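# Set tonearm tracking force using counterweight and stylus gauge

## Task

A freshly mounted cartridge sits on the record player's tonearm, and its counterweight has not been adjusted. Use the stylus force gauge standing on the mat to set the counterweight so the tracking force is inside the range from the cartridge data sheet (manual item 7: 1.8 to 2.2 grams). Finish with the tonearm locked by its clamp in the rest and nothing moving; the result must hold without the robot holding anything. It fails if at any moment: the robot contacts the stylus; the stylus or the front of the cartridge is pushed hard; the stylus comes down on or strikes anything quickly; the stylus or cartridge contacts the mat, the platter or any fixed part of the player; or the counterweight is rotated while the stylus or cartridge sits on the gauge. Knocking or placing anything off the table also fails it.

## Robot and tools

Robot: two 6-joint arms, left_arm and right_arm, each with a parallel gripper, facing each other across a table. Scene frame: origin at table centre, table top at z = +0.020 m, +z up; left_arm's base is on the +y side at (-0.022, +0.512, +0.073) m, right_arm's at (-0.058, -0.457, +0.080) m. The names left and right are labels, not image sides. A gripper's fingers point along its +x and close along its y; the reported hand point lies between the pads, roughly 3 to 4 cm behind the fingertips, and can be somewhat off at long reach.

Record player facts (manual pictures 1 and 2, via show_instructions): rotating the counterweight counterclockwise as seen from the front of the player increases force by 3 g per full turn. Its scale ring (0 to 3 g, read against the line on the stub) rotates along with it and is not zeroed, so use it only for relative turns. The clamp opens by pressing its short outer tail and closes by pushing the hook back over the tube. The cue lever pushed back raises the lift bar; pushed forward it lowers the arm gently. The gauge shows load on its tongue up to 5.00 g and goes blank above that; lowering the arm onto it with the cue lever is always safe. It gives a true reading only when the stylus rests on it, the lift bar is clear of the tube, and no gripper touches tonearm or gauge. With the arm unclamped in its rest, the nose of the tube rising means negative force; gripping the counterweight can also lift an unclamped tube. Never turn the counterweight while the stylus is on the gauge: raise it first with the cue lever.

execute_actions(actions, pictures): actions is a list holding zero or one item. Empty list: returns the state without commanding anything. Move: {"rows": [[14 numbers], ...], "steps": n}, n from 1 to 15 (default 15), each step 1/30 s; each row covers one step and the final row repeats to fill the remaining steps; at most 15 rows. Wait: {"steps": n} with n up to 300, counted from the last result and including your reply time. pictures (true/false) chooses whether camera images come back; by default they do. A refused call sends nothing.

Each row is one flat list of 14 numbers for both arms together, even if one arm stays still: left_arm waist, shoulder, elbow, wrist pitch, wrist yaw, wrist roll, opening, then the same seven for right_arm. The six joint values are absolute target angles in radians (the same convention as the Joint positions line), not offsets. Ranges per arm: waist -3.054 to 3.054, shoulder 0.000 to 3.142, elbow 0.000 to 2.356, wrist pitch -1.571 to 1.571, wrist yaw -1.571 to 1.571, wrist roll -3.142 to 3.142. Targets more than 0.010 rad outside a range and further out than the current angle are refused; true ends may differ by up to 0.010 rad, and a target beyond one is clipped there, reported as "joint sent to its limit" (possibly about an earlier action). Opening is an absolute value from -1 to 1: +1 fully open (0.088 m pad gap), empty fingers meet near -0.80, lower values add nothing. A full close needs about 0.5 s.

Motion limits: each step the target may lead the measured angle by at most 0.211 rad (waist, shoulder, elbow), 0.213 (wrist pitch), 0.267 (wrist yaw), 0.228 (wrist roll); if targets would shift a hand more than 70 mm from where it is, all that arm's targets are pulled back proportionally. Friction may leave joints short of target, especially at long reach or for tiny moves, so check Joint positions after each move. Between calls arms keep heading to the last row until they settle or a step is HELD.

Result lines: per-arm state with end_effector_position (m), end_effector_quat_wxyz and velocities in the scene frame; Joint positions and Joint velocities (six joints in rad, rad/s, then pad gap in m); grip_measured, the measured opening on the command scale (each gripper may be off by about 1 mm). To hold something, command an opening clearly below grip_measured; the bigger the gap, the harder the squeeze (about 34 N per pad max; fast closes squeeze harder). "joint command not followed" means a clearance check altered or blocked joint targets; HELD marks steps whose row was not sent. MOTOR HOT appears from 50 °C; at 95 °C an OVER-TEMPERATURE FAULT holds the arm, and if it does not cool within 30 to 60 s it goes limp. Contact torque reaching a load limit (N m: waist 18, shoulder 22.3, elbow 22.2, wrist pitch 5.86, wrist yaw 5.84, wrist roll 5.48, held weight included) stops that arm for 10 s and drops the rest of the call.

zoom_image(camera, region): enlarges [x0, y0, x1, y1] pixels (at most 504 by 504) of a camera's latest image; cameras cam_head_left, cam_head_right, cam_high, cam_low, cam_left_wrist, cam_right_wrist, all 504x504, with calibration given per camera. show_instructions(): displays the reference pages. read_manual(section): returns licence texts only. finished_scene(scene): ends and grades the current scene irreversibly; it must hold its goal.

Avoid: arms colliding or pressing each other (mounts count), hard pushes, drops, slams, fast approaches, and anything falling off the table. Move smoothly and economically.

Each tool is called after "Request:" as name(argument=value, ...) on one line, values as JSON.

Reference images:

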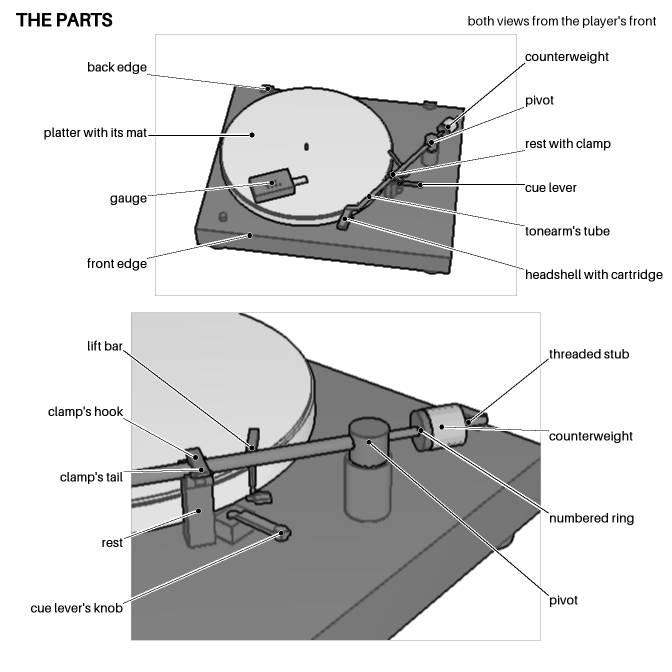

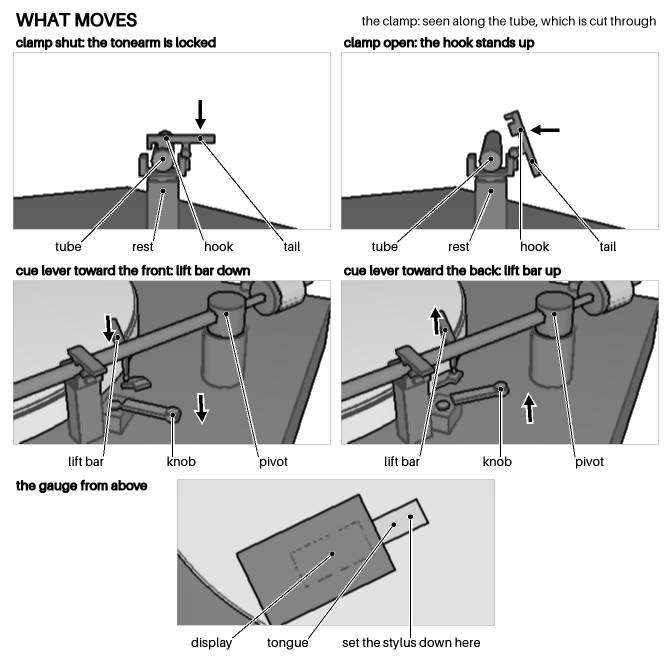

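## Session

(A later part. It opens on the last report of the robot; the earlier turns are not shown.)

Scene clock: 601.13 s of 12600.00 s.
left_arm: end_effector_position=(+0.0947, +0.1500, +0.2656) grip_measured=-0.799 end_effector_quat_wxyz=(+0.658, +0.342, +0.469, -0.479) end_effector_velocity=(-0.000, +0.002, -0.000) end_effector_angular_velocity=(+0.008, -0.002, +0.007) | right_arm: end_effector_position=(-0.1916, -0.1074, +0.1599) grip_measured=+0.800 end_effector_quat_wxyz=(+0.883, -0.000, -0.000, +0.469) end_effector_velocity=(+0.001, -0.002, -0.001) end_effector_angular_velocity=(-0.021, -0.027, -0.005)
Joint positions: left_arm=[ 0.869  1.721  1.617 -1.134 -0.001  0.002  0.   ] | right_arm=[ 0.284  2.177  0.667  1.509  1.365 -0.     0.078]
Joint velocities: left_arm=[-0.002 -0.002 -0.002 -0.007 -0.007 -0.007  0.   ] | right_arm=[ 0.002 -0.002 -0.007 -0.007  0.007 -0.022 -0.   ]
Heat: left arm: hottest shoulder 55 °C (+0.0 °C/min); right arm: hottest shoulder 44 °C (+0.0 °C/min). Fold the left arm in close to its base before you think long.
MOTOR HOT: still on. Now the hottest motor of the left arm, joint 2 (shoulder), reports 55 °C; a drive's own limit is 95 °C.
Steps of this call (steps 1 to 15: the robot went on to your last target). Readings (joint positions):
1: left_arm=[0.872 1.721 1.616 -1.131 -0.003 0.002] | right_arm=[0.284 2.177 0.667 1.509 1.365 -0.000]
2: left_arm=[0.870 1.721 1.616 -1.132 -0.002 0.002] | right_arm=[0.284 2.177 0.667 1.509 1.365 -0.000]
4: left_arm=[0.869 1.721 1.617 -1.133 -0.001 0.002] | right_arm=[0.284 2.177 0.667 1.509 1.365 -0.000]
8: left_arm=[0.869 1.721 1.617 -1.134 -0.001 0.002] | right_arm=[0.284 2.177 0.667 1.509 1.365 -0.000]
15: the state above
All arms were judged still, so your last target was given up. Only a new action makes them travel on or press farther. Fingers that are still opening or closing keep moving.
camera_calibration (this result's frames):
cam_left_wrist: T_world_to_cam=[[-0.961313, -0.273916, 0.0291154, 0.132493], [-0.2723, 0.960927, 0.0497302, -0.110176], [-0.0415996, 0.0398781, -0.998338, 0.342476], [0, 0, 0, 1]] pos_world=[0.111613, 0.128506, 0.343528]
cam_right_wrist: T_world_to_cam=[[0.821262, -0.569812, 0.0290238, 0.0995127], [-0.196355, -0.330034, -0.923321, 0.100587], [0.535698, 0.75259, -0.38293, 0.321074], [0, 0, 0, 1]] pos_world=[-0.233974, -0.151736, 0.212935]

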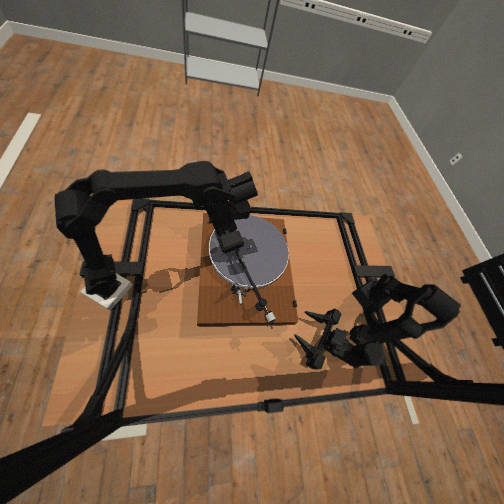

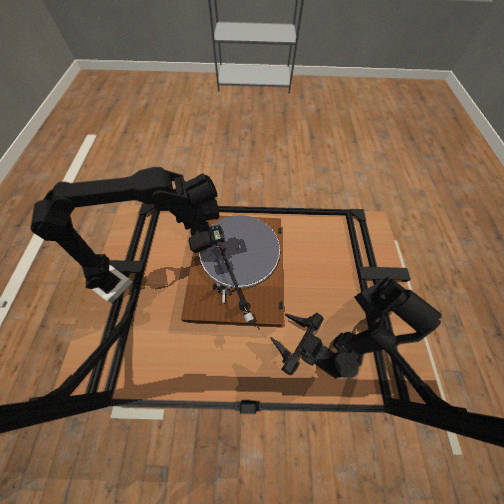

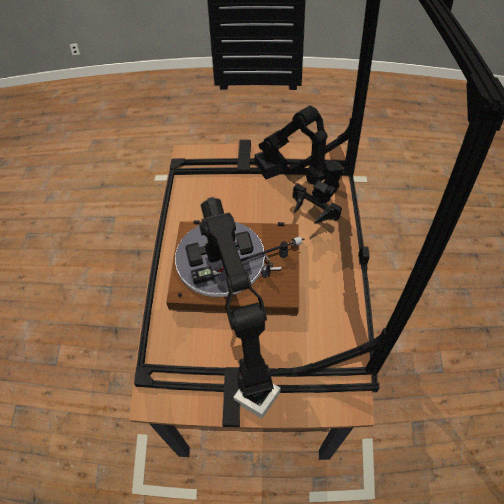

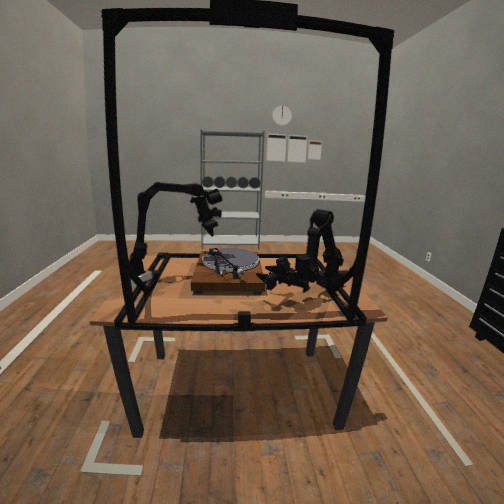

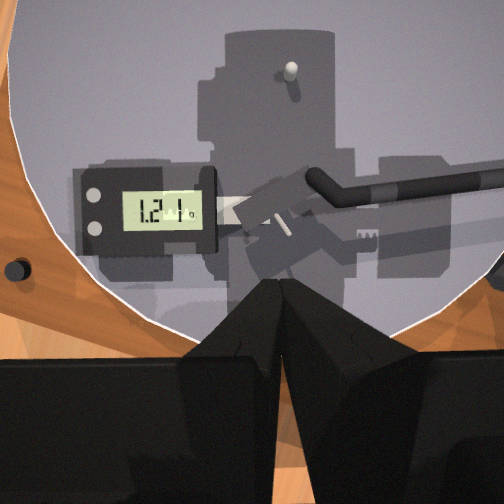

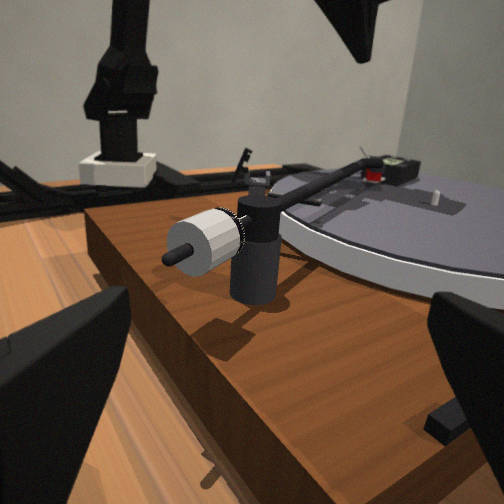

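Request:
execute_actions(actions=[{"rows":[[0.6,1.75,1.65,-1.3,-0.2,0,-0.9,0.284,2.176,0.666,1.51,1.365,0,0.8],[0.6,1.75,1.65,-1.3,-0.2,0,-0.9,0.284,2.176,0.666,1.51,1.365,0,0.8],[0.6,1.75,1.65,-1.3,-0.2,0,-0.9,0.284,2.176,0.666,1.51,1.365,0,0.8],[0.6,1.75,1.65,-1.3,-0.2,0,-0.9,0.284,2.176,0.666,1.51,1.365,0,0.8],[0.6,1.75,1.65,-1.3,-0.2,0,-0.9,0.284,2.176,0.666,1.51,1.365,0,0.8],[0.22,1.85,1.7,-1.42,-0.4,0,-0.9,0.284,2.176,0.666,1.51,1.365,0,0.8]],"steps":15}], pictures=false)

Request:
execute_actions(actions=[{"rows":[[0.22,1.95,1.7,-1.33,-0.4,0,-0.9,0.284,2.176,0.666,1.51,1.365,0,0.8],[0.22,1.95,1.7,-1.33,-0.4,0,-0.9,0.284,2.176,0.666,1.51,1.365,0,0.8],[0.22,1.95,1.7,-1.33,-0.4,0,-0.9,0.284,2.176,0.666,1.51,1.365,0,0.8],[0.22,1.95,1.7,-1.33,-0.4,0,-0.9,0.284,2.176,0.666,1.51,1.365,0,0.8],[0.22,1.95,1.7,-1.33,-0.4,0,-0.9,0.284,2.176,0.666,1.51,1.365,0,0.8],[0.22,2.06,1.68,-1.19,-0.4,0,-0.9,0.284,2.176,0.666,1.51,1.365,0,0.8]],"steps":15}], pictures=false)

Request:
execute_actions(actions=[{"rows":[[0.22,2.08,1.66,-1.15,-0.4,0,-0.9,0.284,2.176,0.666,1.51,1.365,0,0.8],[0.22,2.09,1.645,-1.13,-0.4,0,-0.9,0.284,2.176,0.666,1.51,1.365,0,0.8],[0.22,2.1,1.635,-1.11,-0.4,0,-0.9,0.284,2.176,0.666,1.51,1.365,0,0.8],[0.22,2.108,1.625,-1.10,-0.4,0,-0.9,0.284,2.176,0.666,1.51,1.365,0,0.8]],"steps":15}])

Scene clock: 613.23 s of 12600.00 s.
left_arm: end_effector_position=(-0.0839, +0.1705, +0.2415) grip_measured=-0.799 end_effector_quat_wxyz=(+0.507, +0.649, +0.291, -0.486) end_effector_velocity=(-0.023, +0.005, +0.027) end_effector_angular_velocity=(-0.053, -0.176, -0.126) | right_arm: end_effector_position=(-0.1916, -0.1074, +0.1599) grip_measured=+0.800 end_effector_quat_wxyz=(+0.883, -0.000, -0.000, +0.469) end_effector_velocity=(+0.000, +0.001, +0.001) end_effector_angular_velocity=(+0.011, +0.017, +0.005)
Joint positions: left_arm=[ 0.215  1.851  1.684 -1.414 -0.385  0.002  0.   ] | right_arm=[ 0.284  2.177  0.667  1.509  1.365 -0.     0.078]
Joint velocities: left_arm=[-0.144 -0.002  0.061 -0.081 -0.183 -0.022  0.   ] | right_arm=[-0.002 -0.007 -0.002 -0.007 -0.007  0.022 -0.   ]
Heat: left arm: hottest shoulder 55 °C (+0.0 °C/min); right arm: hottest shoulder 44 °C (+0.0 °C/min). Fold the left arm in close to its base before you think long.
MOTOR HOT: still on. Now the hottest motor of the left arm, joint 2 (shoulder), reports 55 °C; a drive's own limit is 95 °C.
Steps of this call (steps 1 to 90: nothing new was sent; then 8.60 s passed at rest; steps 91 to 105: all 15 steps of this action). Readings (joint positions):
91: left_arm=[0.852 1.725 1.624 -1.164 -0.056 0.001] | right_arm=[0.284 2.177 0.667 1.509 1.365 -0.000]
92: left_arm=[0.809 1.729 1.631 -1.213 -0.109 0.002] | right_arm=[0.284 2.177 0.667 1.509 1.365 -0.000]
94: left_arm=[0.698 1.734 1.633 -1.258 -0.148 0.002] | right_arm=[0.284 2.177 0.667 1.509 1.365 -0.000]
98: left_arm=[0.495 1.796 1.674 -1.364 -0.320 0.002] | right_arm=[0.284 2.177 0.667 1.509 1.365 -0.000]
105: the state above

Scene clock: 613.73 s of 12600.00 s.
left_arm: end_effector_position=(-0.0970, +0.1219, +0.1669) grip_measured=-0.799 end_effector_quat_wxyz=(+0.513, +0.649, +0.288, -0.482) end_effector_velocity=(-0.005, -0.009, +0.002) end_effector_angular_velocity=(-0.053, +0.026, +0.004) | right_arm: end_effector_position=(-0.1916, -0.1074, +0.1599) grip_measured=+0.800 end_effector_quat_wxyz=(+0.883, -0.000, -0.000, +0.469) end_effector_velocity=(+0.000, +0.003, +0.001) end_effector_angular_velocity=(-0.014, -0.020, +0.015)
Joint positions: left_arm=[ 0.22   2.064  1.681 -1.196 -0.399  0.002  0.   ] | right_arm=[ 0.284  2.177  0.667  1.509  1.365 -0.     0.078]
Joint velocities: left_arm=[-0.002 -0.007 -0.002  0.051  0.007 -0.007  0.   ] | right_arm=[-0.007 -0.007 -0.002 -0.007 -0.022 -0.022 -0.   ]
Heat: left arm: hottest shoulder 55 °C (+0.0 °C/min); right arm: hottest shoulder 44 °C (+0.0 °C/min). Fold the left arm in close to its base before you think long.
MOTOR HOT: still on. Now the hottest motor of the left arm, joint 2 (shoulder), reports 55 °C; a drive's own limit is 95 °C.
Steps of this call (steps 1 to 15: all 15 steps of this action). Readings (joint positions):
1: left_arm=[0.213 1.862 1.686 -1.405 -0.391 0.001] | right_arm=[0.284 2.177 0.667 1.509 1.365 -0.000]
2: left_arm=[0.215 1.874 1.692 -1.377 -0.395 0.001] | right_arm=[0.284 2.177 0.667 1.509 1.365 -0.000]
4: left_arm=[0.218 1.906 1.698 -1.347 -0.398 0.001] | right_arm=[0.284 2.177 0.667 1.509 1.365 -0.000]
8: left_arm=[0.220 1.996 1.694 -1.234 -0.399 0.001] | right_arm=[0.284 2.177 0.667 1.509 1.365 -0.000]
15: the state above

Scene clock: 614.23 s of 12600.00 s.
left_arm: end_effector_position=(-0.0990, +0.1163, +0.1392) grip_measured=-0.799 end_effector_quat_wxyz=(+0.514, +0.648, +0.287, -0.483) end_effector_velocity=(+0.001, +0.002, +0.001) end_effector_angular_velocity=(+0.007, -0.010, -0.009) | right_arm: end_effector_position=(-0.1916, -0.1074, +0.1599) grip_measured=+0.800 end_effector_quat_wxyz=(+0.883, -0.000, -0.000, +0.469) end_effector_velocity=(-0.001, -0.000, -0.000) end_effector_angular_velocity=(-0.018, -0.023, +0.010)
Joint positions: left_arm=[ 0.22   2.105  1.632 -1.102 -0.399  0.002  0.   ] | right_arm=[ 0.284  2.177  0.667  1.509  1.365 -0.     0.078]
Joint velocities: left_arm=[-0.002 -0.002 -0.002 -0.007 -0.007  0.007  0.   ] | right_arm=[ 0.002 -0.002 -0.002 -0.007 -0.007 -0.022 -0.   ]
Heat: left arm: hottest shoulder 55 °C (+0.0 °C/min); right arm: hottest shoulder 44 °C (+0.0 °C/min). Fold the left arm in close to its base before you think long.
MOTOR HOT: still on. Now the hottest motor of the left arm, joint 2 (shoulder), reports 55 °C; a drive's own limit is 95 °C.
Steps of this call (steps 1 to 15: all 15 steps of this action). Readings (joint positions):
1: left_arm=[0.220 2.064 1.680 -1.187 -0.399 0.001] | right_arm=[0.284 2.177 0.667 1.509 1.365 -0.000]
2: left_arm=[0.220 2.064 1.677 -1.169 -0.399 0.001] | right_arm=[0.284 2.177 0.667 1.509 1.365 -0.000]
4: left_arm=[0.220 2.071 1.664 -1.136 -0.399 0.001] | right_arm=[0.284 2.177 0.667 1.509 1.365 -0.000]
8: left_arm=[0.220 2.097 1.638 -1.111 -0.399 0.002] | right_arm=[0.284 2.177 0.667 1.509 1.365 -0.000]
15: the state above
camera_calibration (this result's frames):
cam_left_wrist: T_world_to_cam=[[-0.875349, 0.33275, -0.350773, -0.0684177], [0.201067, 0.91032, 0.361787, -0.114914], [0.4397, 0.246161, -0.863753, 0.214468], [0, 0, 0, 1]] pos_world=[-0.131086, 0.0745806, 0.202823]
cam_right_wrist: T_world_to_cam=[[0.821262, -0.569812, 0.0290238, 0.0995127], [-0.196355, -0.330034, -0.923321, 0.100587], [0.535698, 0.75259, -0.38293, 0.321074], [0, 0, 0, 1]] pos_world=[-0.233974, -0.151736, 0.212935]

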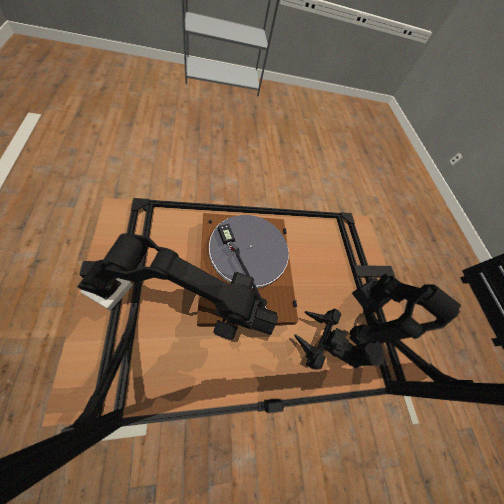

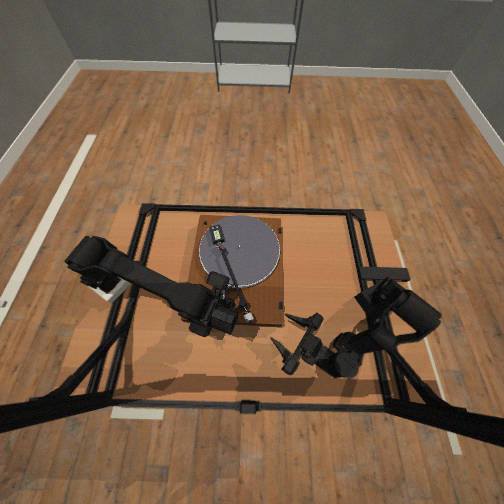

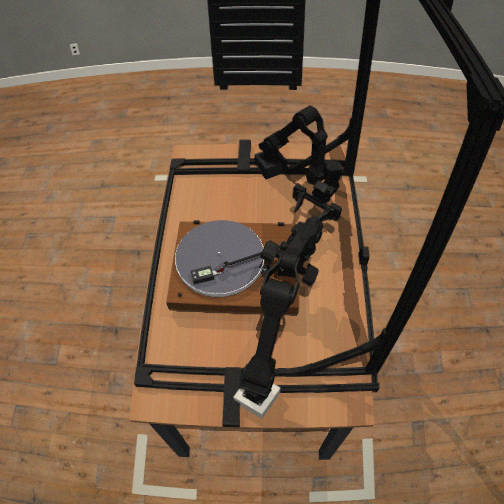

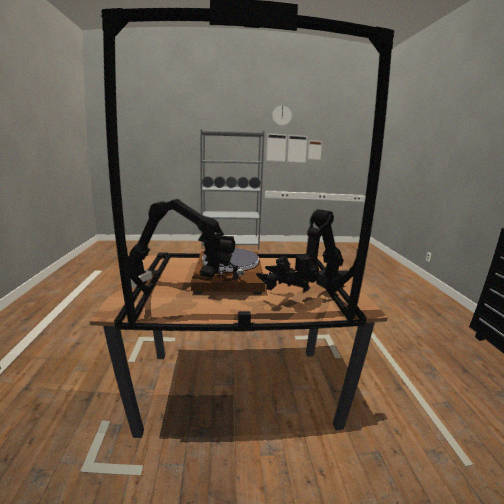

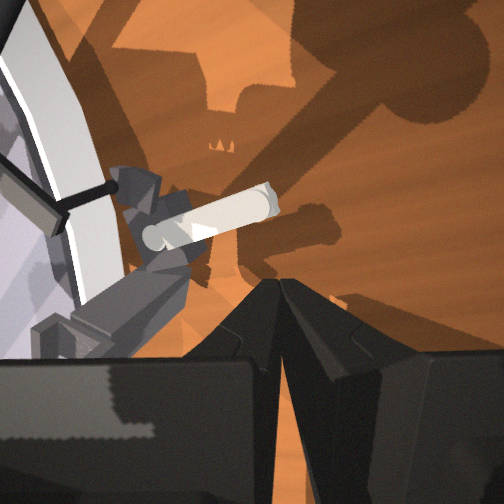

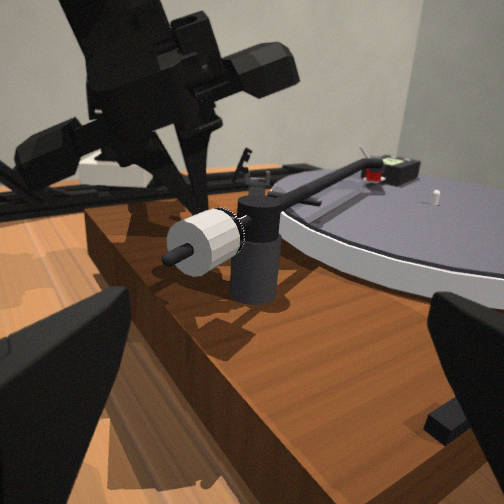

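Now A then B slowly.

Request:
execute_actions(actions=[{"rows":[[0.226,2.115,1.625,-1.095,-0.4,0,-0.9,0.284,2.176,0.666,1.51,1.365,0,0.8],[0.23,2.122,1.625,-1.09,-0.4,0,-0.9,0.284,2.176,0.666,1.51,1.365,0,0.8],[0.234,2.129,1.626,-1.085,-0.4,0,-0.9,0.284,2.176,0.666,1.51,1.365,0,0.8],[0.237,2.136,1.63,-1.08,-0.4,0,-0.9,0.284,2.176,0.666,1.51,1.365,0,0.8],[0.238,2.14,1.64,-1.082,-0.4,0,-0.9,0.284,2.176,0.666,1.51,1.365,0,0.8],[0.239,2.144,1.648,-1.085,-0.4,0,-0.9,0.284,2.176,0.666,1.51,1.365,0,0.8],[0.241,2.148,1.655,-1.087,-0.4,0,-0.9,0.284,2.176,0.666,1.51,1.365,0,0.8],[0.242,2.152,1.662,-1.09,-0.4,0,-0.9,0.284,2.176,0.666,1.51,1.365,0,0.8],[0.243,2.156,1.669,-1.092,-0.4,0,-0.9,0.284,2.176,0.666,1.51,1.365,0,0.8],[0.245,2.16,1.676,-1.095,-0.4,0,-0.9,0.284,2.176,0.666,1.51,1.365,0,0.8],[0.246,2.164,1.683,-1.097,-0.4,0,-0.9,0.284,2.176,0.666,1.51,1.365,0,0.8],[0.247,2.168,1.69,-1.1,-0.4,0,-0.9,0.284,2.176,0.666,1.51,1.365,0,0.8],[0.249,2.172,1.697,-1.102,-0.4,0,-0.9,0.284,2.176,0.666,1.51,1.365,0,0.8],[0.25,2.176,1.704,-1.105,-0.4,0,-0.9,0.284,2.176,0.666,1.51,1.365,0,0.8],[0.251,2.18,1.711,-1.107,-0.4,0,-0.9,0.284,2.176,0.666,1.51,1.365,0,0.8]],"steps":15}], pictures=false)

Request:
execute_actions(actions=[{"rows":[[0.253,2.184,1.718,-1.11,-0.4,0,-0.9,0.284,2.176,0.666,1.51,1.365,0,0.8],[0.254,2.188,1.725,-1.112,-0.4,0,-0.9,0.284,2.176,0.666,1.51,1.365,0,0.8],[0.255,2.192,1.732,-1.115,-0.4,0,-0.9,0.284,2.176,0.666,1.51,1.365,0,0.8],[0.257,2.196,1.739,-1.117,-0.4,0,-0.9,0.284,2.176,0.666,1.51,1.365,0,0.8],[0.258,2.2,1.746,-1.12,-0.4,0,-0.9,0.284,2.176,0.666,1.51,1.365,0,0.8],[0.259,2.204,1.753,-1.122,-0.4,0,-0.9,0.284,2.176,0.666,1.51,1.365,0,0.8],[0.261,2.208,1.76,-1.125,-0.4,0,-0.9,0.284,2.176,0.666,1.51,1.365,0,0.8],[0.262,2.212,1.767,-1.127,-0.4,0,-0.9,0.284,2.176,0.666,1.51,1.365,0,0.8],[0.263,2.216,1.774,-1.13,-0.4,0,-0.9,0.284,2.176,0.666,1.51,1.365,0,0.8],[0.265,2.22,1.781,-1.132,-0.4,0,-0.9,0.284,2.176,0.666,1.51,1.365,0,0.8],[0.266,2.224,1.788,-1.135,-0.4,0,-0.9,0.284,2.176,0.666,1.51,1.365,0,0.8],[0.267,2.228,1.795,-1.137,-0.4,0,-0.9,0.284,2.176,0.666,1.51,1.365,0,0.8],[0.268,2.232,1.802,-1.14,-0.4,0,-0.9,0.284,2.176,0.666,1.51,1.365,0,0.8],[0.269,2.235,1.81,-1.142,-0.4,0,-0.9,0.284,2.176,0.666,1.51,1.365,0,0.8]],"steps":15}], pictures=false)

Request:
execute_actions(actions=[{"steps":20}])

Scene clock: 630.20 s of 12600.00 s.
left_arm: end_effector_position=(-0.0927, +0.1034, +0.1299) grip_measured=-0.799 end_effector_quat_wxyz=(+0.519, +0.646, +0.296, -0.476) end_effector_velocity=(+0.002, -0.039, +0.019) end_effector_angular_velocity=(-0.048, +0.008, +0.025) | right_arm: end_effector_position=(-0.1916, -0.1074, +0.1599) grip_measured=+0.800 end_effector_quat_wxyz=(+0.883, -0.000, -0.000, +0.469) end_effector_velocity=(-0.001, -0.000, -0.000) end_effector_angular_velocity=(-0.009, -0.011, +0.010)
Joint positions: left_arm=[ 0.245  2.162  1.682 -1.099 -0.399  0.001  0.   ] | right_arm=[0.284 2.177 0.667 1.509 1.365 0.    0.078]
Joint velocities: left_arm=[ 0.032  0.09   0.222 -0.081 -0.007  0.007  0.   ] | right_arm=[ 0.002 -0.002 -0.002 -0.007 -0.007 -0.007 -0.   ]
Heat: left arm: hottest shoulder 56 °C (+1.0 °C/min); right arm: hottest shoulder 45 °C (+1.0 °C/min). Fold the left arm in close to its base before you think long.
MOTOR HOT: still on. Now the hottest motor of the left arm, joint 2 (shoulder), reports 56 °C; a drive's own limit is 95 °C.
Steps of this call (steps 1 to 15: the robot went on to your last target; steps 16 to 90: nothing new was sent; then 12.47 s passed at rest; steps 91 to 105: all 15 steps of this action). Readings (joint positions):
91: left_arm=[0.220 2.105 1.631 -1.101 -0.399 0.001] | right_arm=[0.284 2.177 0.667 1.509 1.365 0.000]
92: left_arm=[0.220 2.106 1.631 -1.099 -0.399 0.001] | right_arm=[0.284 2.177 0.667 1.509 1.365 0.000]
94: left_arm=[0.224 2.111 1.631 -1.091 -0.399 0.001] | right_arm=[0.284 2.177 0.667 1.509 1.365 0.000]
98: left_arm=[0.235 2.131 1.637 -1.087 -0.399 0.001] | right_arm=[0.284 2.177 0.667 1.509 1.365 0.000]
105: the state above

Scene clock: 630.70 s of 12600.00 s.
left_arm: end_effector_position=(-0.0900, +0.0867, +0.1316) grip_measured=-0.799 end_effector_quat_wxyz=(+0.525, +0.641, +0.301, -0.473) end_effector_velocity=(+0.012, -0.031, +0.005) end_effector_angular_velocity=(-0.034, +0.003, +0.040) | right_arm: end_effector_position=(-0.1916, -0.1074, +0.1599) grip_measured=+0.800 end_effector_quat_wxyz=(+0.883, -0.000, -0.000, +0.469) end_effector_velocity=(+0.001, +0.000, +0.000) end_effector_angular_velocity=(-0.014, -0.020, -0.010)
Joint positions: left_arm=[ 0.263  2.22   1.785 -1.137 -0.397  0.001  0.   ] | right_arm=[0.284 2.177 0.667 1.509 1.365 0.    0.078]
Joint velocities: left_arm=[ 0.046  0.085  0.159 -0.037 -0.007  0.007  0.   ] | right_arm=[-0.002 -0.002  0.002 -0.007  0.007 -0.022 -0.   ]
Heat: left arm: hottest shoulder 56 °C (+1.0 °C/min); right arm: hottest shoulder 45 °C (+1.0 °C/min). Fold the left arm in close to its base before you think long.
MOTOR HOT: still on. Now the hottest motor of the left arm, joint 2 (shoulder), reports 56 °C; a drive's own limit is 95 °C.
Steps of this call (steps 1 to 15: all 15 steps of this action). Readings (joint positions):
1: left_arm=[0.246 2.165 1.690 -1.104 -0.398 0.001] | right_arm=[0.284 2.177 0.667 1.509 1.365 0.000]
2: left_arm=[0.246 2.168 1.696 -1.107 -0.397 0.001] | right_arm=[0.284 2.177 0.667 1.509 1.365 0.000]
4: left_arm=[0.248 2.176 1.709 -1.113 -0.397 0.001] | right_arm=[0.284 2.177 0.667 1.509 1.365 0.000]
8: left_arm=[0.252 2.192 1.736 -1.123 -0.397 0.001] | right_arm=[0.284 2.177 0.667 1.509 1.365 0.000]
15: the state above

Scene clock: 631.37 s of 12600.00 s.
left_arm: end_effector_position=(-0.0897, +0.0859, +0.1317) grip_measured=-0.799 end_effector_quat_wxyz=(+0.524, +0.641, +0.303, -0.472) end_effector_velocity=(-0.002, -0.001, -0.000) end_effector_angular_velocity=(-0.008, +0.010, +0.004) | right_arm: end_effector_position=(-0.1916, -0.1074, +0.1599) grip_measured=+0.800 end_effector_quat_wxyz=(+0.883, -0.000, -0.000, +0.469) end_effector_velocity=(-0.002, +0.002, +0.001) end_effector_angular_velocity=(+0.001, -0.001, +0.020)
Joint positions: left_arm=[ 0.265  2.226  1.795 -1.145 -0.396  0.001  0.   ] | right_arm=[0.284 2.177 0.667 1.509 1.365 0.    0.078]
Joint velocities: left_arm=[-0.002 -0.002 -0.002  0.007  0.007 -0.007  0.   ] | right_arm=[-0.002 -0.002 -0.002  0.007 -0.022 -0.007 -0.   ]
Heat: left arm: hottest shoulder 56 °C (+1.0 °C/min); right arm: hottest shoulder 45 °C (+1.0 °C/min). Fold the left arm in close to its base before you think long.
MOTOR HOT: still on. Now the hottest motor of the left arm, joint 2 (shoulder), reports 56 °C; a drive's own limit is 95 °C.
Steps of this call (steps 1 to 20: the robot went on to your last target). Readings (joint positions):
1: left_arm=[0.265 2.222 1.789 -1.139 -0.397 0.001] | right_arm=[0.284 2.177 0.667 1.509 1.365 0.000]
2: left_arm=[0.265 2.223 1.791 -1.141 -0.396 0.001] | right_arm=[0.284 2.177 0.667 1.509 1.365 0.000]
4: left_arm=[0.265 2.224 1.793 -1.143 -0.396 0.001] | right_arm=[0.284 2.177 0.667 1.509 1.365 0.000]
8: left_arm=[0.265 2.225 1.794 -1.144 -0.396 0.001] | right_arm=[0.284 2.177 0.667 1.509 1.365 0.000]
20: the state above
camera_calibration (this result's frames):
cam_left_wrist: T_world_to_cam=[[-0.890578, 0.292954, -0.34792, -0.0511603], [0.160636, 0.918238, 0.361987, -0.0908037], [0.425519, 0.266489, -0.864822, 0.208542], [0, 0, 0, 1]] pos_world=[-0.119714, 0.0427927, 0.195422]
cam_right_wrist: T_world_to_cam=[[0.821272, -0.569818, 0.0286425, 0.0995747], [-0.196647, -0.329837, -0.92333, 0.100554], [0.535577, 0.752672, -0.382938, 0.321061], [0, 0, 0, 1]] pos_world=[-0.233957, -0.151748, 0.212939]

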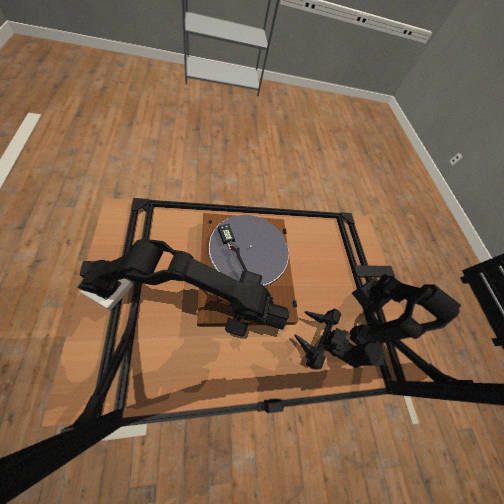

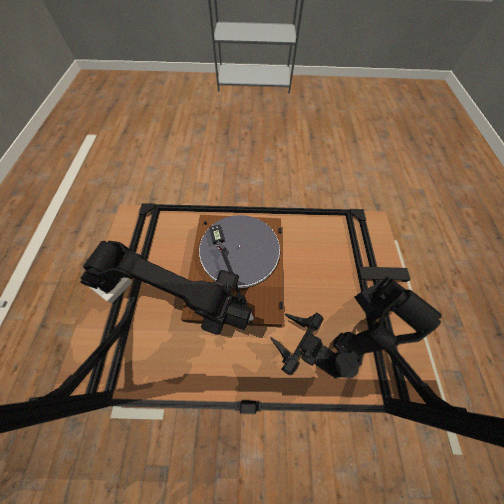

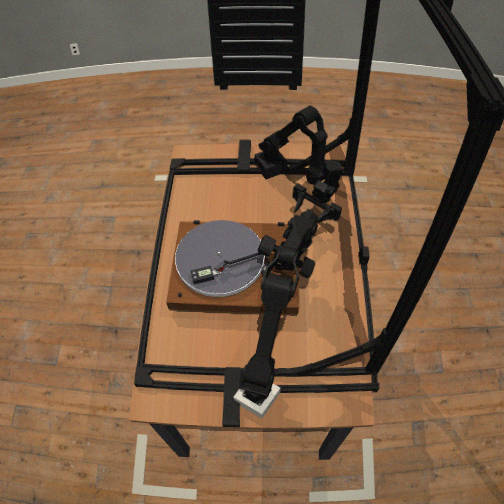

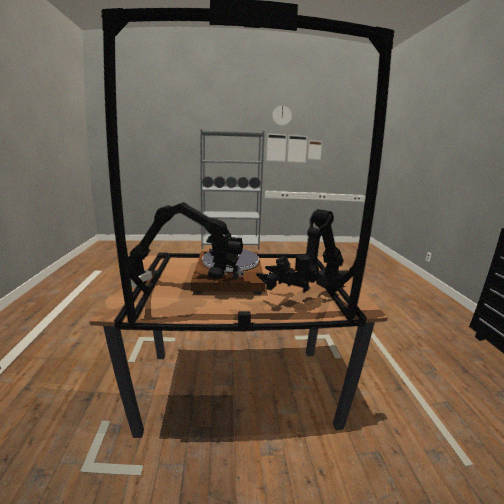

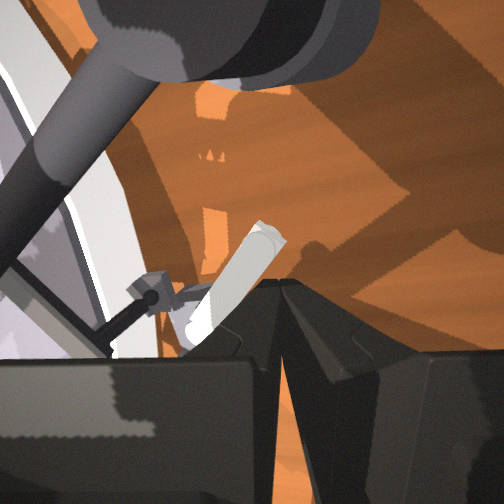

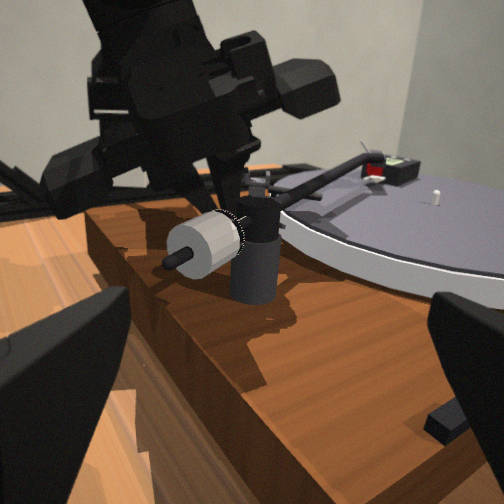

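Request:
execute_actions(actions=[{"rows":[[0.26,2.21,1.78,-1.14,-0.4,0,-0.9,0.284,2.176,0.666,1.51,1.365,0,0.8],[0.258,2.2,1.77,-1.14,-0.4,0,-0.9,0.284,2.176,0.666,1.51,1.365,0,0.8],[0.256,2.19,1.77,-1.15,-0.4,0,-0.9,0.284,2.176,0.666,1.51,1.365,0,0.8],[0.256,2.19,1.80,-1.18,-0.4,0,-0.9,0.284,2.176,0.666,1.51,1.365,0,0.8],[0.256,2.19,1.85,-1.23,-0.4,0,-0.9,0.284,2.176,0.666,1.51,1.365,0,0.8],[0.256,2.19,1.9,-1.28,-0.4,0,-0.9,0.284,2.176,0.666,1.51,1.365,0,0.8],[0.256,2.19,1.96,-1.34,-0.4,0,-0.9,0.284,2.176,0.666,1.51,1.365,0,0.8],[0.256,2.19,2.03,-1.41,-0.4,0,-0.9,0.284,2.176,0.666,1.51,1.365,0,0.8],[0.256,2.19,2.1,-1.48,-0.4,0,-0.9,0.284,2.176,0.666,1.51,1.365,0,0.8],[0.256,2.19,2.17,-1.54,-0.4,0,-0.9,0.284,2.176,0.666,1.51,1.365,0,0.8],[0.256,2.19,2.22,-1.55,-0.4,0,-0.9,0.284,2.176,0.666,1.51,1.365,0,0.8]],"steps":15}], pictures=false)

Request:
execute_actions(actions=[{"rows":[[0.3,2.19,2.22,-1.55,-0.36,0.1,-0.5,0.284,2.176,0.666,1.51,1.365,0,0.8],[0.35,2.19,2.22,-1.55,-0.32,0.25,-0.3,0.284,2.176,0.666,1.51,1.365,0,0.8],[0.4,2.19,2.22,-1.55,-0.27,0.4,0,0.284,2.176,0.666,1.51,1.365,0,0.8],[0.45,2.19,2.22,-1.55,-0.22,0.55,0,0.284,2.176,0.666,1.51,1.365,0,0.8],[0.5,2.19,2.22,-1.55,-0.18,0.7,0,0.284,2.176,0.666,1.51,1.365,0,0.8],[0.55,2.2,2.22,-1.55,-0.13,0.85,0,0.284,2.176,0.666,1.51,1.365,0,0.8],[0.6,2.21,2.22,-1.55,-0.09,1.0,0,0.284,2.176,0.666,1.51,1.365,0,0.8],[0.65,2.22,2.22,-1.55,-0.04,1.15,0,0.284,2.176,0.666,1.51,1.365,0,0.8],[0.69,2.225,2.22,-1.55,0,1.281,0,0.284,2.176,0.666,1.51,1.365,0,0.8],[0.703,2.228,2.22,-1.55,0,1.281,0,0.284,2.176,0.666,1.51,1.365,0,0.8]],"steps":15}], pictures=false)

Request:
execute_actions(actions=[{"rows":[[0.703,2.228,2.2,-1.54,0,1.281,0,0.284,2.176,0.666,1.51,1.365,0,0.8],[0.703,2.228,2.185,-1.53,0,1.281,0,0.284,2.176,0.666,1.51,1.365,0,0.8],[0.703,2.228,2.17,-1.52,0,1.281,0,0.284,2.176,0.666,1.51,1.365,0,0.8],[0.703,2.228,2.155,-1.51,0,1.281,0,0.284,2.176,0.666,1.51,1.365,0,0.8],[0.703,2.228,2.14,-1.495,0,1.281,0,0.284,2.176,0.666,1.51,1.365,0,0.8],[0.703,2.228,2.125,-1.48,0,1.281,0,0.284,2.176,0.666,1.51,1.365,0,0.8],[0.703,2.228,2.11,-1.465,0,1.281,0,0.284,2.176,0.666,1.51,1.365,0,0.8]],"steps":15}])

Scene clock: 643.97 s of 12600.00 s.
left_arm: end_effector_position=(-0.0917, +0.0864, +0.2483) grip_measured=-0.799 end_effector_quat_wxyz=(+0.538, +0.624, +0.291, -0.486) end_effector_velocity=(+0.008, +0.020, +0.191) end_effector_angular_velocity=(-0.297, +0.069, +0.019) | right_arm: end_effector_position=(-0.1916, -0.1074, +0.1599) grip_measured=+0.800 end_effector_quat_wxyz=(+0.883, -0.000, -0.000, +0.469) end_effector_velocity=(+0.000, +0.001, +0.001) end_effector_angular_velocity=(-0.006, -0.008, +0.005)
Joint positions: left_arm=[ 0.259  2.183  2.189 -1.524 -0.4    0.001  0.   ] | right_arm=[0.284 2.177 0.667 1.509 1.365 0.    0.078]
Joint velocities: left_arm=[-0.002 -0.198  0.442 -0.344 -0.022 -0.022  0.   ] | right_arm=[-0.002 -0.007 -0.002 -0.007 -0.007 -0.007 -0.   ]
Heat: left arm: hottest shoulder 57 °C (+2.0 °C/min); right arm: hottest shoulder 45 °C (+1.0 °C/min). Fold the left arm in close to its base before you think long.
MOTOR HOT: still on. Now the hottest motor of the left arm, joint 2 (shoulder), reports 57 °C; a drive's own limit is 95 °C.
Steps of this call (steps 1 to 15: the robot went on to your last target; steps 16 to 90: nothing new was sent; then 9.10 s passed at rest; steps 91 to 105: all 15 steps of this action). Readings (joint positions):
91: left_arm=[0.265 2.226 1.795 -1.145 -0.396 0.001] | right_arm=[0.284 2.177 0.667 1.509 1.365 0.000]
92: left_arm=[0.265 2.225 1.793 -1.144 -0.396 0.001] | right_arm=[0.284 2.177 0.667 1.509 1.365 0.000]
94: left_arm=[0.263 2.219 1.788 -1.150 -0.398 0.001] | right_arm=[0.284 2.177 0.667 1.509 1.365 0.000]
98: left_arm=[0.260 2.217 1.889 -1.292 -0.398 0.002] | right_arm=[0.284 2.177 0.667 1.509 1.365 0.000]
105: the state above

Scene clock: 644.47 s of 12600.00 s.
left_arm: end_effector_position=(+0.0532, +0.0905, +0.2252) grip_measured=-0.006 end_effector_quat_wxyz=(+0.282, +0.656, +0.271, -0.645) end_effector_velocity=(-0.044, -0.002, -0.003) end_effector_angular_velocity=(+0.038, +0.186, -2.019) | right_arm: end_effector_position=(-0.1916, -0.1074, +0.1599) grip_measured=+0.800 end_effector_quat_wxyz=(+0.883, -0.000, -0.000, +0.469) end_effector_velocity=(+0.002, -0.001, -0.000) end_effector_angular_velocity=(-0.018, -0.023, -0.010)
Joint positions: left_arm=[ 0.727  2.223  2.21  -1.548 -0.019  0.938  0.039] | right_arm=[0.284 2.177 0.667 1.509 1.365 0.    0.078]
Joint velocities: left_arm=[-0.032  0.002 -0.007 -0.022  0.198  1.985  0.003] | right_arm=[-0.002 -0.002 -0.002 -0.007  0.007 -0.022  0.   ]
Heat: left arm: hottest shoulder 57 °C (+2.0 °C/min); right arm: hottest shoulder 45 °C (+1.0 °C/min). Fold the left arm in close to its base before you think long.
MOTOR HOT: still on. Now the hottest motor of the left arm, joint 2 (shoulder), reports 57 °C; a drive's own limit is 95 °C.
Steps of this call (steps 1 to 15: all 15 steps of this action). Readings (joint positions):
1: left_arm=[0.261 2.178 2.200 -1.531 -0.392 0.023] | right_arm=[0.284 2.177 0.667 1.509 1.365 0.000]
2: left_arm=[0.271 2.177 2.207 -1.535 -0.370 0.086] | right_arm=[0.284 2.177 0.667 1.509 1.365 0.000]
4: left_arm=[0.318 2.178 2.210 -1.541 -0.303 0.218] | right_arm=[0.284 2.177 0.667 1.509 1.365 0.000]
8: left_arm=[0.511 2.196 2.210 -1.544 -0.146 0.480] | right_arm=[0.284 2.177 0.667 1.509 1.365 0.000]
15: the state above

Scene clock: 644.97 s of 12600.00 s.
left_arm: end_effector_position=(+0.0391, +0.0864, +0.2017) grip_measured=+0.000 end_effector_quat_wxyz=(+0.153, +0.691, +0.155, -0.689) end_effector_velocity=(+0.000, -0.001, -0.002) end_effector_angular_velocity=(-0.001, -0.008, -0.010) | right_arm: end_effector_position=(-0.1916, -0.1075, +0.1598) grip_measured=+0.800 end_effector_quat_wxyz=(+0.883, -0.001, -0.000, +0.469) end_effector_velocity=(+0.001, -0.000, +0.000) end_effector_angular_velocity=(-0.001, +0.001, +0.005)
Joint positions: left_arm=[ 0.699  2.226  2.121 -1.469 -0.002  1.275  0.039] | right_arm=[0.284 2.177 0.666 1.509 1.365 0.    0.078]
Joint velocities: left_arm=[-0.002  0.002 -0.002  0.007 -0.007  0.007 -0.   ] | right_arm=[-0.002 -0.007 -0.007 -0.007 -0.007  0.007 -0.   ]
Heat: left arm: hottest shoulder 57 °C (+2.0 °C/min); right arm: hottest shoulder 45 °C (+1.0 °C/min). Fold the left arm in close to its base before you think long.
MOTOR HOT: still on. Now the hottest motor of the left arm, joint 2 (shoulder), reports 57 °C; a drive's own limit is 95 °C.
Steps of this call (steps 1 to 15: all 15 steps of this action). Readings (joint positions):
1: left_arm=[0.724 2.223 2.210 -1.548 -0.013 1.004] | right_arm=[0.284 2.177 0.667 1.509 1.365 0.000]
2: left_arm=[0.718 2.223 2.208 -1.545 -0.009 1.071] | right_arm=[0.284 2.177 0.666 1.509 1.365 0.000]
4: left_arm=[0.706 2.223 2.196 -1.529 -0.004 1.177] | right_arm=[0.284 2.177 0.666 1.509 1.365 0.000]
8: left_arm=[0.699 2.224 2.143 -1.488 -0.002 1.253] | right_arm=[0.284 2.177 0.666 1.509 1.365 0.000]
15: the state above
camera_calibration (this result's frames):
cam_left_wrist: T_world_to_cam=[[-0.405118, 0.91326, 0.042842, -0.0635584], [0.853899, 0.361209, 0.37468, -0.118781], [0.326706, 0.188373, -0.926164, 0.237116], [0, 0, 0, 1]] pos_world=[-0.00178881, 0.056284, 0.266836]
cam_right_wrist: T_world_to_cam=[[0.821264, -0.56981, 0.0290166, 0.099426], [-0.196402, -0.330089, -0.923292, 0.100497], [0.535679, 0.752567, -0.383002, 0.321069], [0, 0, 0, 1]] pos_world=[-0.233907, -0.151799, 0.212873]

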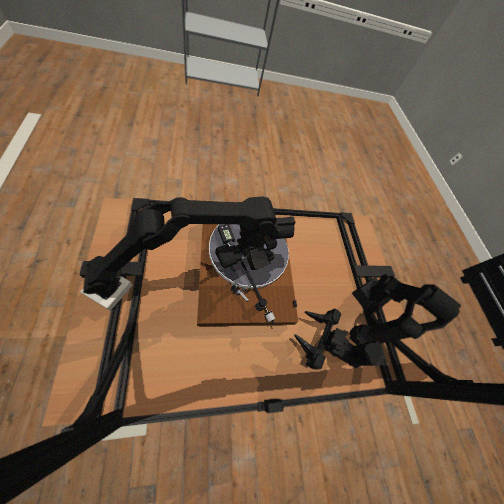

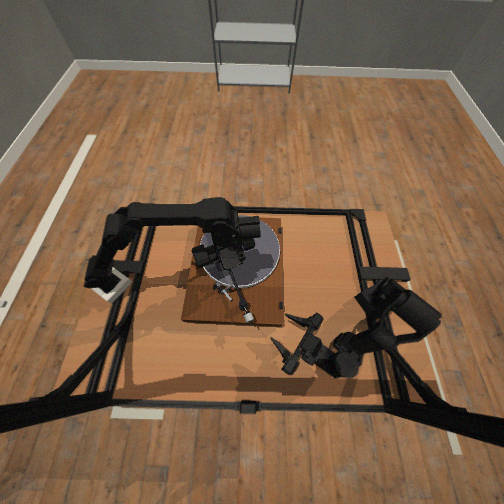

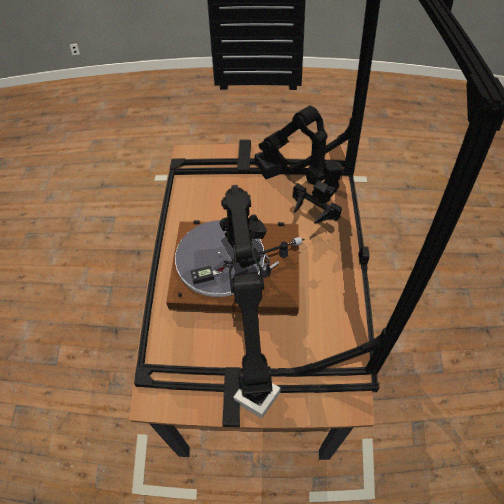

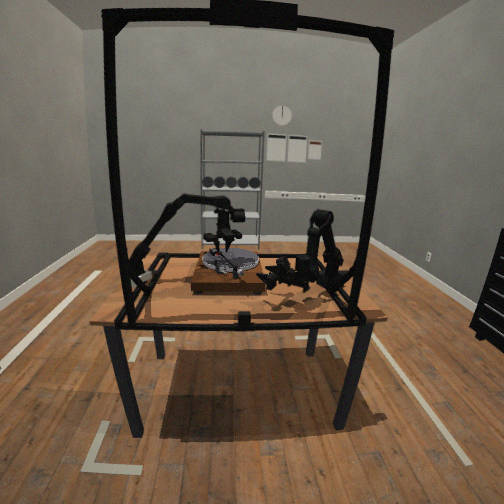

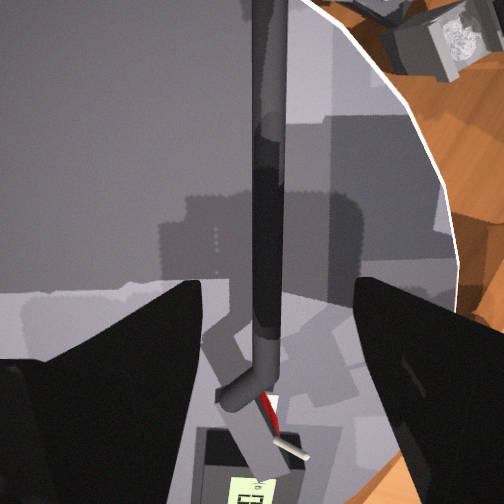

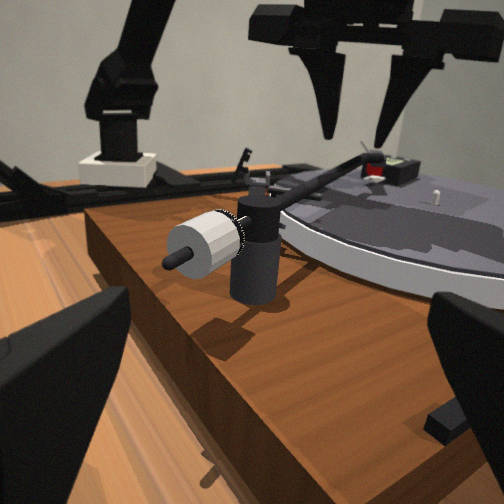

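Descend to z≈0.174 and close.

Request:
execute_actions(actions=[{"rows":[[0.704,2.226,2.1,-1.455,0,1.283,0,0.284,2.176,0.666,1.51,1.365,0,0.8],[0.704,2.226,2.09,-1.445,0,1.283,0,0.284,2.176,0.666,1.51,1.365,0,0.8],[0.704,2.226,2.08,-1.435,0,1.283,0,0.284,2.176,0.666,1.51,1.365,0,0.8],[0.704,2.226,2.07,-1.425,0,1.283,0,0.284,2.176,0.666,1.51,1.365,0,0.8],[0.704,2.226,2.06,-1.415,0,1.283,0,0.284,2.176,0.666,1.51,1.365,0,0.8],[0.704,2.226,2.05,-1.405,0,1.283,0,0.284,2.176,0.666,1.51,1.365,0,0.8],[0.704,2.226,2.04,-1.395,0,1.283,0,0.284,2.176,0.666,1.51,1.365,0,0.8],[0.704,2.226,2.03,-1.385,0,1.283,0,0.284,2.176,0.666,1.51,1.365,0,0.8],[0.704,2.226,2.02,-1.375,0,1.283,0,0.284,2.176,0.666,1.51,1.365,0,0.8],[0.704,2.226,2.01,-1.365,0,1.283,0,0.284,2.176,0.666,1.51,1.365,0,0.8],[0.704,2.226,2.0,-1.357,0,1.283,0,0.284,2.176,0.666,1.51,1.365,0,0.8]],"steps":15}], pictures=false)

Request:
execute_actions(actions=[{"rows":[[0.704,2.226,2.0,-1.357,0,1.283,-0.05,0.284,2.176,0.666,1.51,1.365,0,0.8],[0.704,2.226,2.0,-1.357,0,1.283,-0.1,0.284,2.176,0.666,1.51,1.365,0,0.8],[0.704,2.226,2.0,-1.357,0,1.283,-0.15,0.284,2.176,0.666,1.51,1.365,0,0.8],[0.704,2.226,2.0,-1.357,0,1.283,-0.2,0.284,2.176,0.666,1.51,1.365,0,0.8],[0.704,2.226,2.0,-1.357,0,1.283,-0.25,0.284,2.176,0.666,1.51,1.365,0,0.8],[0.704,2.226,2.0,-1.357,0,1.283,-0.3,0.284,2.176,0.666,1.51,1.365,0,0.8],[0.704,2.226,2.0,-1.357,0,1.283,-0.34,0.284,2.176,0.666,1.51,1.365,0,0.8],[0.704,2.226,2.0,-1.357,0,1.283,-0.38,0.284,2.176,0.666,1.51,1.365,0,0.8],[0.704,2.226,2.0,-1.357,0,1.283,-0.42,0.284,2.176,0.666,1.51,1.365,0,0.8],[0.704,2.226,2.0,-1.357,0,1.283,-0.45,0.284,2.176,0.666,1.51,1.365,0,0.8],[0.704,2.226,2.0,-1.357,0,1.283,-0.48,0.284,2.176,0.666,1.51,1.365,0,0.8],[0.704,2.226,2.0,-1.357,0,1.283,-0.5,0.284,2.176,0.666,1.51,1.365,0,0.8]],"steps":15}])

Scene clock: 655.90 s of 12600.00 s.
left_arm: end_effector_position=(+0.0398, +0.0851, +0.1744) grip_measured=+0.000 end_effector_quat_wxyz=(+0.150, +0.691, +0.156, -0.690) end_effector_velocity=(-0.001, +0.008, -0.016) end_effector_angular_velocity=(+0.032, -0.003, +0.005) | right_arm: end_effector_position=(-0.1916, -0.1075, +0.1598) grip_measured=+0.800 end_effector_quat_wxyz=(+0.883, -0.001, -0.000, +0.469) end_effector_velocity=(+0.000, +0.001, +0.003) end_effector_angular_velocity=(-0.004, -0.010, +0.005)
Joint positions: left_arm=[ 0.701  2.226  2.013 -1.364 -0.002  1.279  0.039] | right_arm=[ 0.284  2.177  0.666  1.509  1.365 -0.     0.078]
Joint velocities: left_arm=[-0.002 -0.007 -0.076  0.037 -0.007 -0.007 -0.   ] | right_arm=[-0.002 -0.007 -0.002  0.007 -0.007 -0.022 -0.   ]
Heat: left arm: hottest shoulder 58 °C (+2.0 °C/min); right arm: hottest shoulder 45 °C (+1.0 °C/min). Fold the left arm in close to its base before you think long.
MOTOR HOT: still on. Now the hottest motor of the left arm, joint 2 (shoulder), reports 58 °C; a drive's own limit is 95 °C.
Steps of this call (steps 1 to 15: the robot went on to your last target; steps 16 to 90: nothing new was sent; then 7.43 s passed at rest; steps 91 to 105: all 15 steps of this action). Readings (joint positions):
91: left_arm=[0.699 2.226 2.117 -1.464 -0.002 1.277] | right_arm=[0.284 2.177 0.666 1.509 1.365 -0.000]
92: left_arm=[0.700 2.226 2.113 -1.459 -0.002 1.278] | right_arm=[0.284 2.177 0.666 1.509 1.365 -0.000]
94: left_arm=[0.700 2.226 2.101 -1.445 -0.002 1.278] | right_arm=[0.284 2.177 0.666 1.509 1.365 -0.000]
98: left_arm=[0.701 2.226 2.062 -1.409 -0.002 1.278] | right_arm=[0.284 2.177 0.666 1.509 1.365 -0.000]
105: the state above

Scene clock: 656.40 s of 12600.00 s.
left_arm: end_effector_position=(+0.0399, +0.0846, +0.1737) grip_measured=-0.476 end_effector_quat_wxyz=(+0.151, +0.691, +0.155, -0.690) end_effector_velocity=(-0.000, +0.002, +0.000) end_effector_angular_velocity=(+0.006, +0.008, -0.005) | right_arm: end_effector_position=(-0.1916, -0.1075, +0.1598) grip_measured=+0.800 end_effector_quat_wxyz=(+0.883, -0.001, -0.000, +0.469) end_effector_velocity=(+0.000, +0.001, -0.000) end_effector_angular_velocity=(-0.001, +0.001, +0.005)
Joint positions: left_arm=[ 0.701  2.226  2.01  -1.359 -0.002  1.279  0.016] | right_arm=[ 0.284  2.177  0.666  1.509  1.365 -0.     0.078]
Joint velocities: left_arm=[ 0.002 -0.002 -0.002 -0.007  0.007  0.007 -0.013] | right_arm=[-0.002 -0.002 -0.002 -0.007 -0.007  0.007 -0.   ]
Heat: left arm: hottest shoulder 58 °C (+2.0 °C/min); right arm: hottest shoulder 45 °C (+1.0 °C/min). Fold the left arm in close to its base before you think long.
MOTOR HOT: still on. Now the hottest motor of the left arm, joint 2 (shoulder), reports 58 °C; a drive's own limit is 95 °C.
Steps of this call (steps 1 to 15: all 15 steps of this action). Readings (joint positions):
1: left_arm=[0.701 2.226 2.011 -1.363 -0.002 1.279] | right_arm=[0.284 2.177 0.666 1.509 1.365 -0.000]
2: left_arm=[0.701 2.226 2.011 -1.362 -0.002 1.279] | right_arm=[0.284 2.177 0.666 1.509 1.365 -0.000]
4: left_arm=[0.701 2.226 2.010 -1.360 -0.002 1.279] | right_arm=[0.284 2.177 0.666 1.509 1.365 -0.000]
8: left_arm=[0.701 2.226 2.010 -1.360 -0.002 1.279] | right_arm=[0.284 2.177 0.666 1.509 1.365 -0.000]
15: the state above
camera_calibration (this result's frames):
cam_left_wrist: T_world_to_cam=[[-0.402316, 0.914409, 0.044689, -0.0609433], [0.855105, 0.357892, 0.375112, -0.108112], [0.327012, 0.189127, -0.925902, 0.211101], [0, 0, 0, 1]] pos_world=[-0.00110428, 0.0544944, 0.238737]
cam_right_wrist: T_world_to_cam=[[0.821255, -0.569804, 0.0293979, 0.099364], [-0.19611, -0.330287, -0.923283, 0.10053], [0.5358, 0.752485, -0.382994, 0.321082], [0, 0, 0, 1]] pos_world=[-0.233924, -0.151788, 0.21287]

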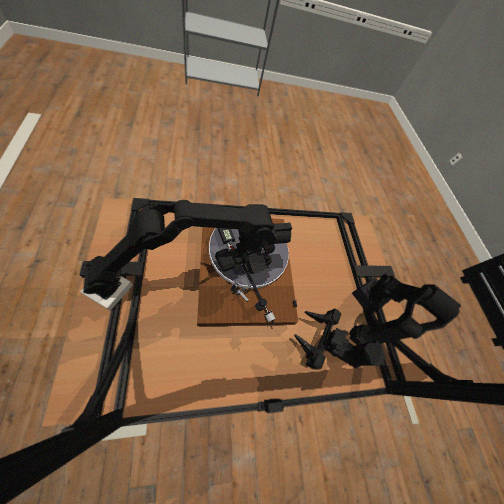

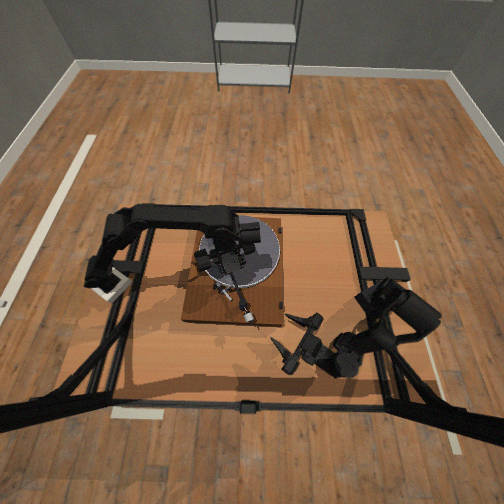

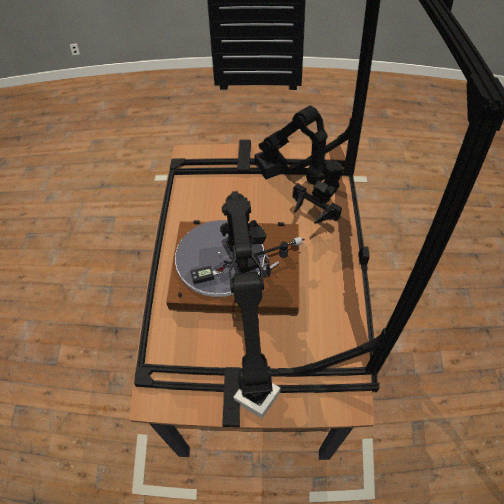

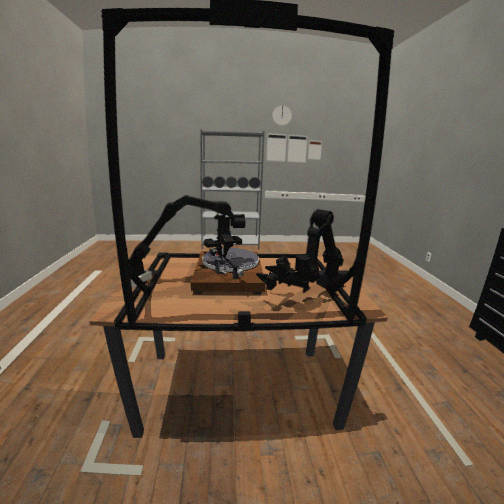

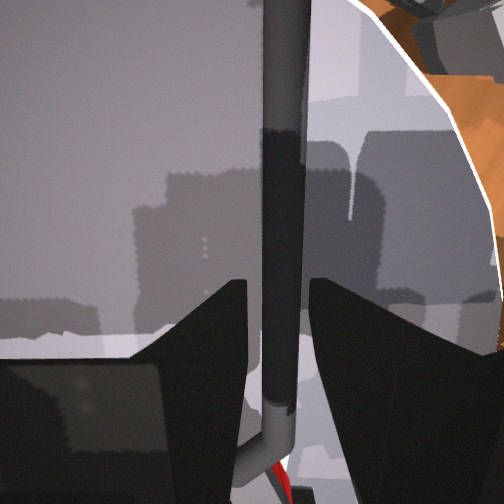

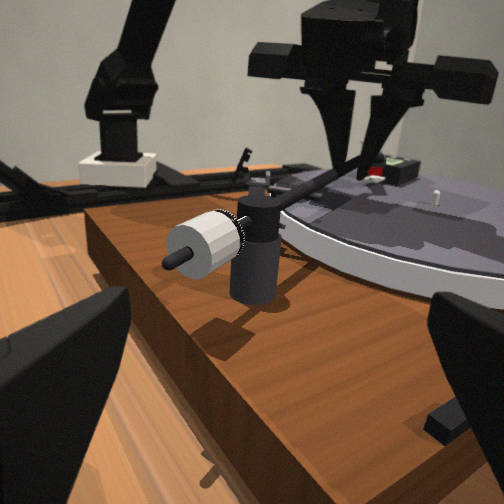

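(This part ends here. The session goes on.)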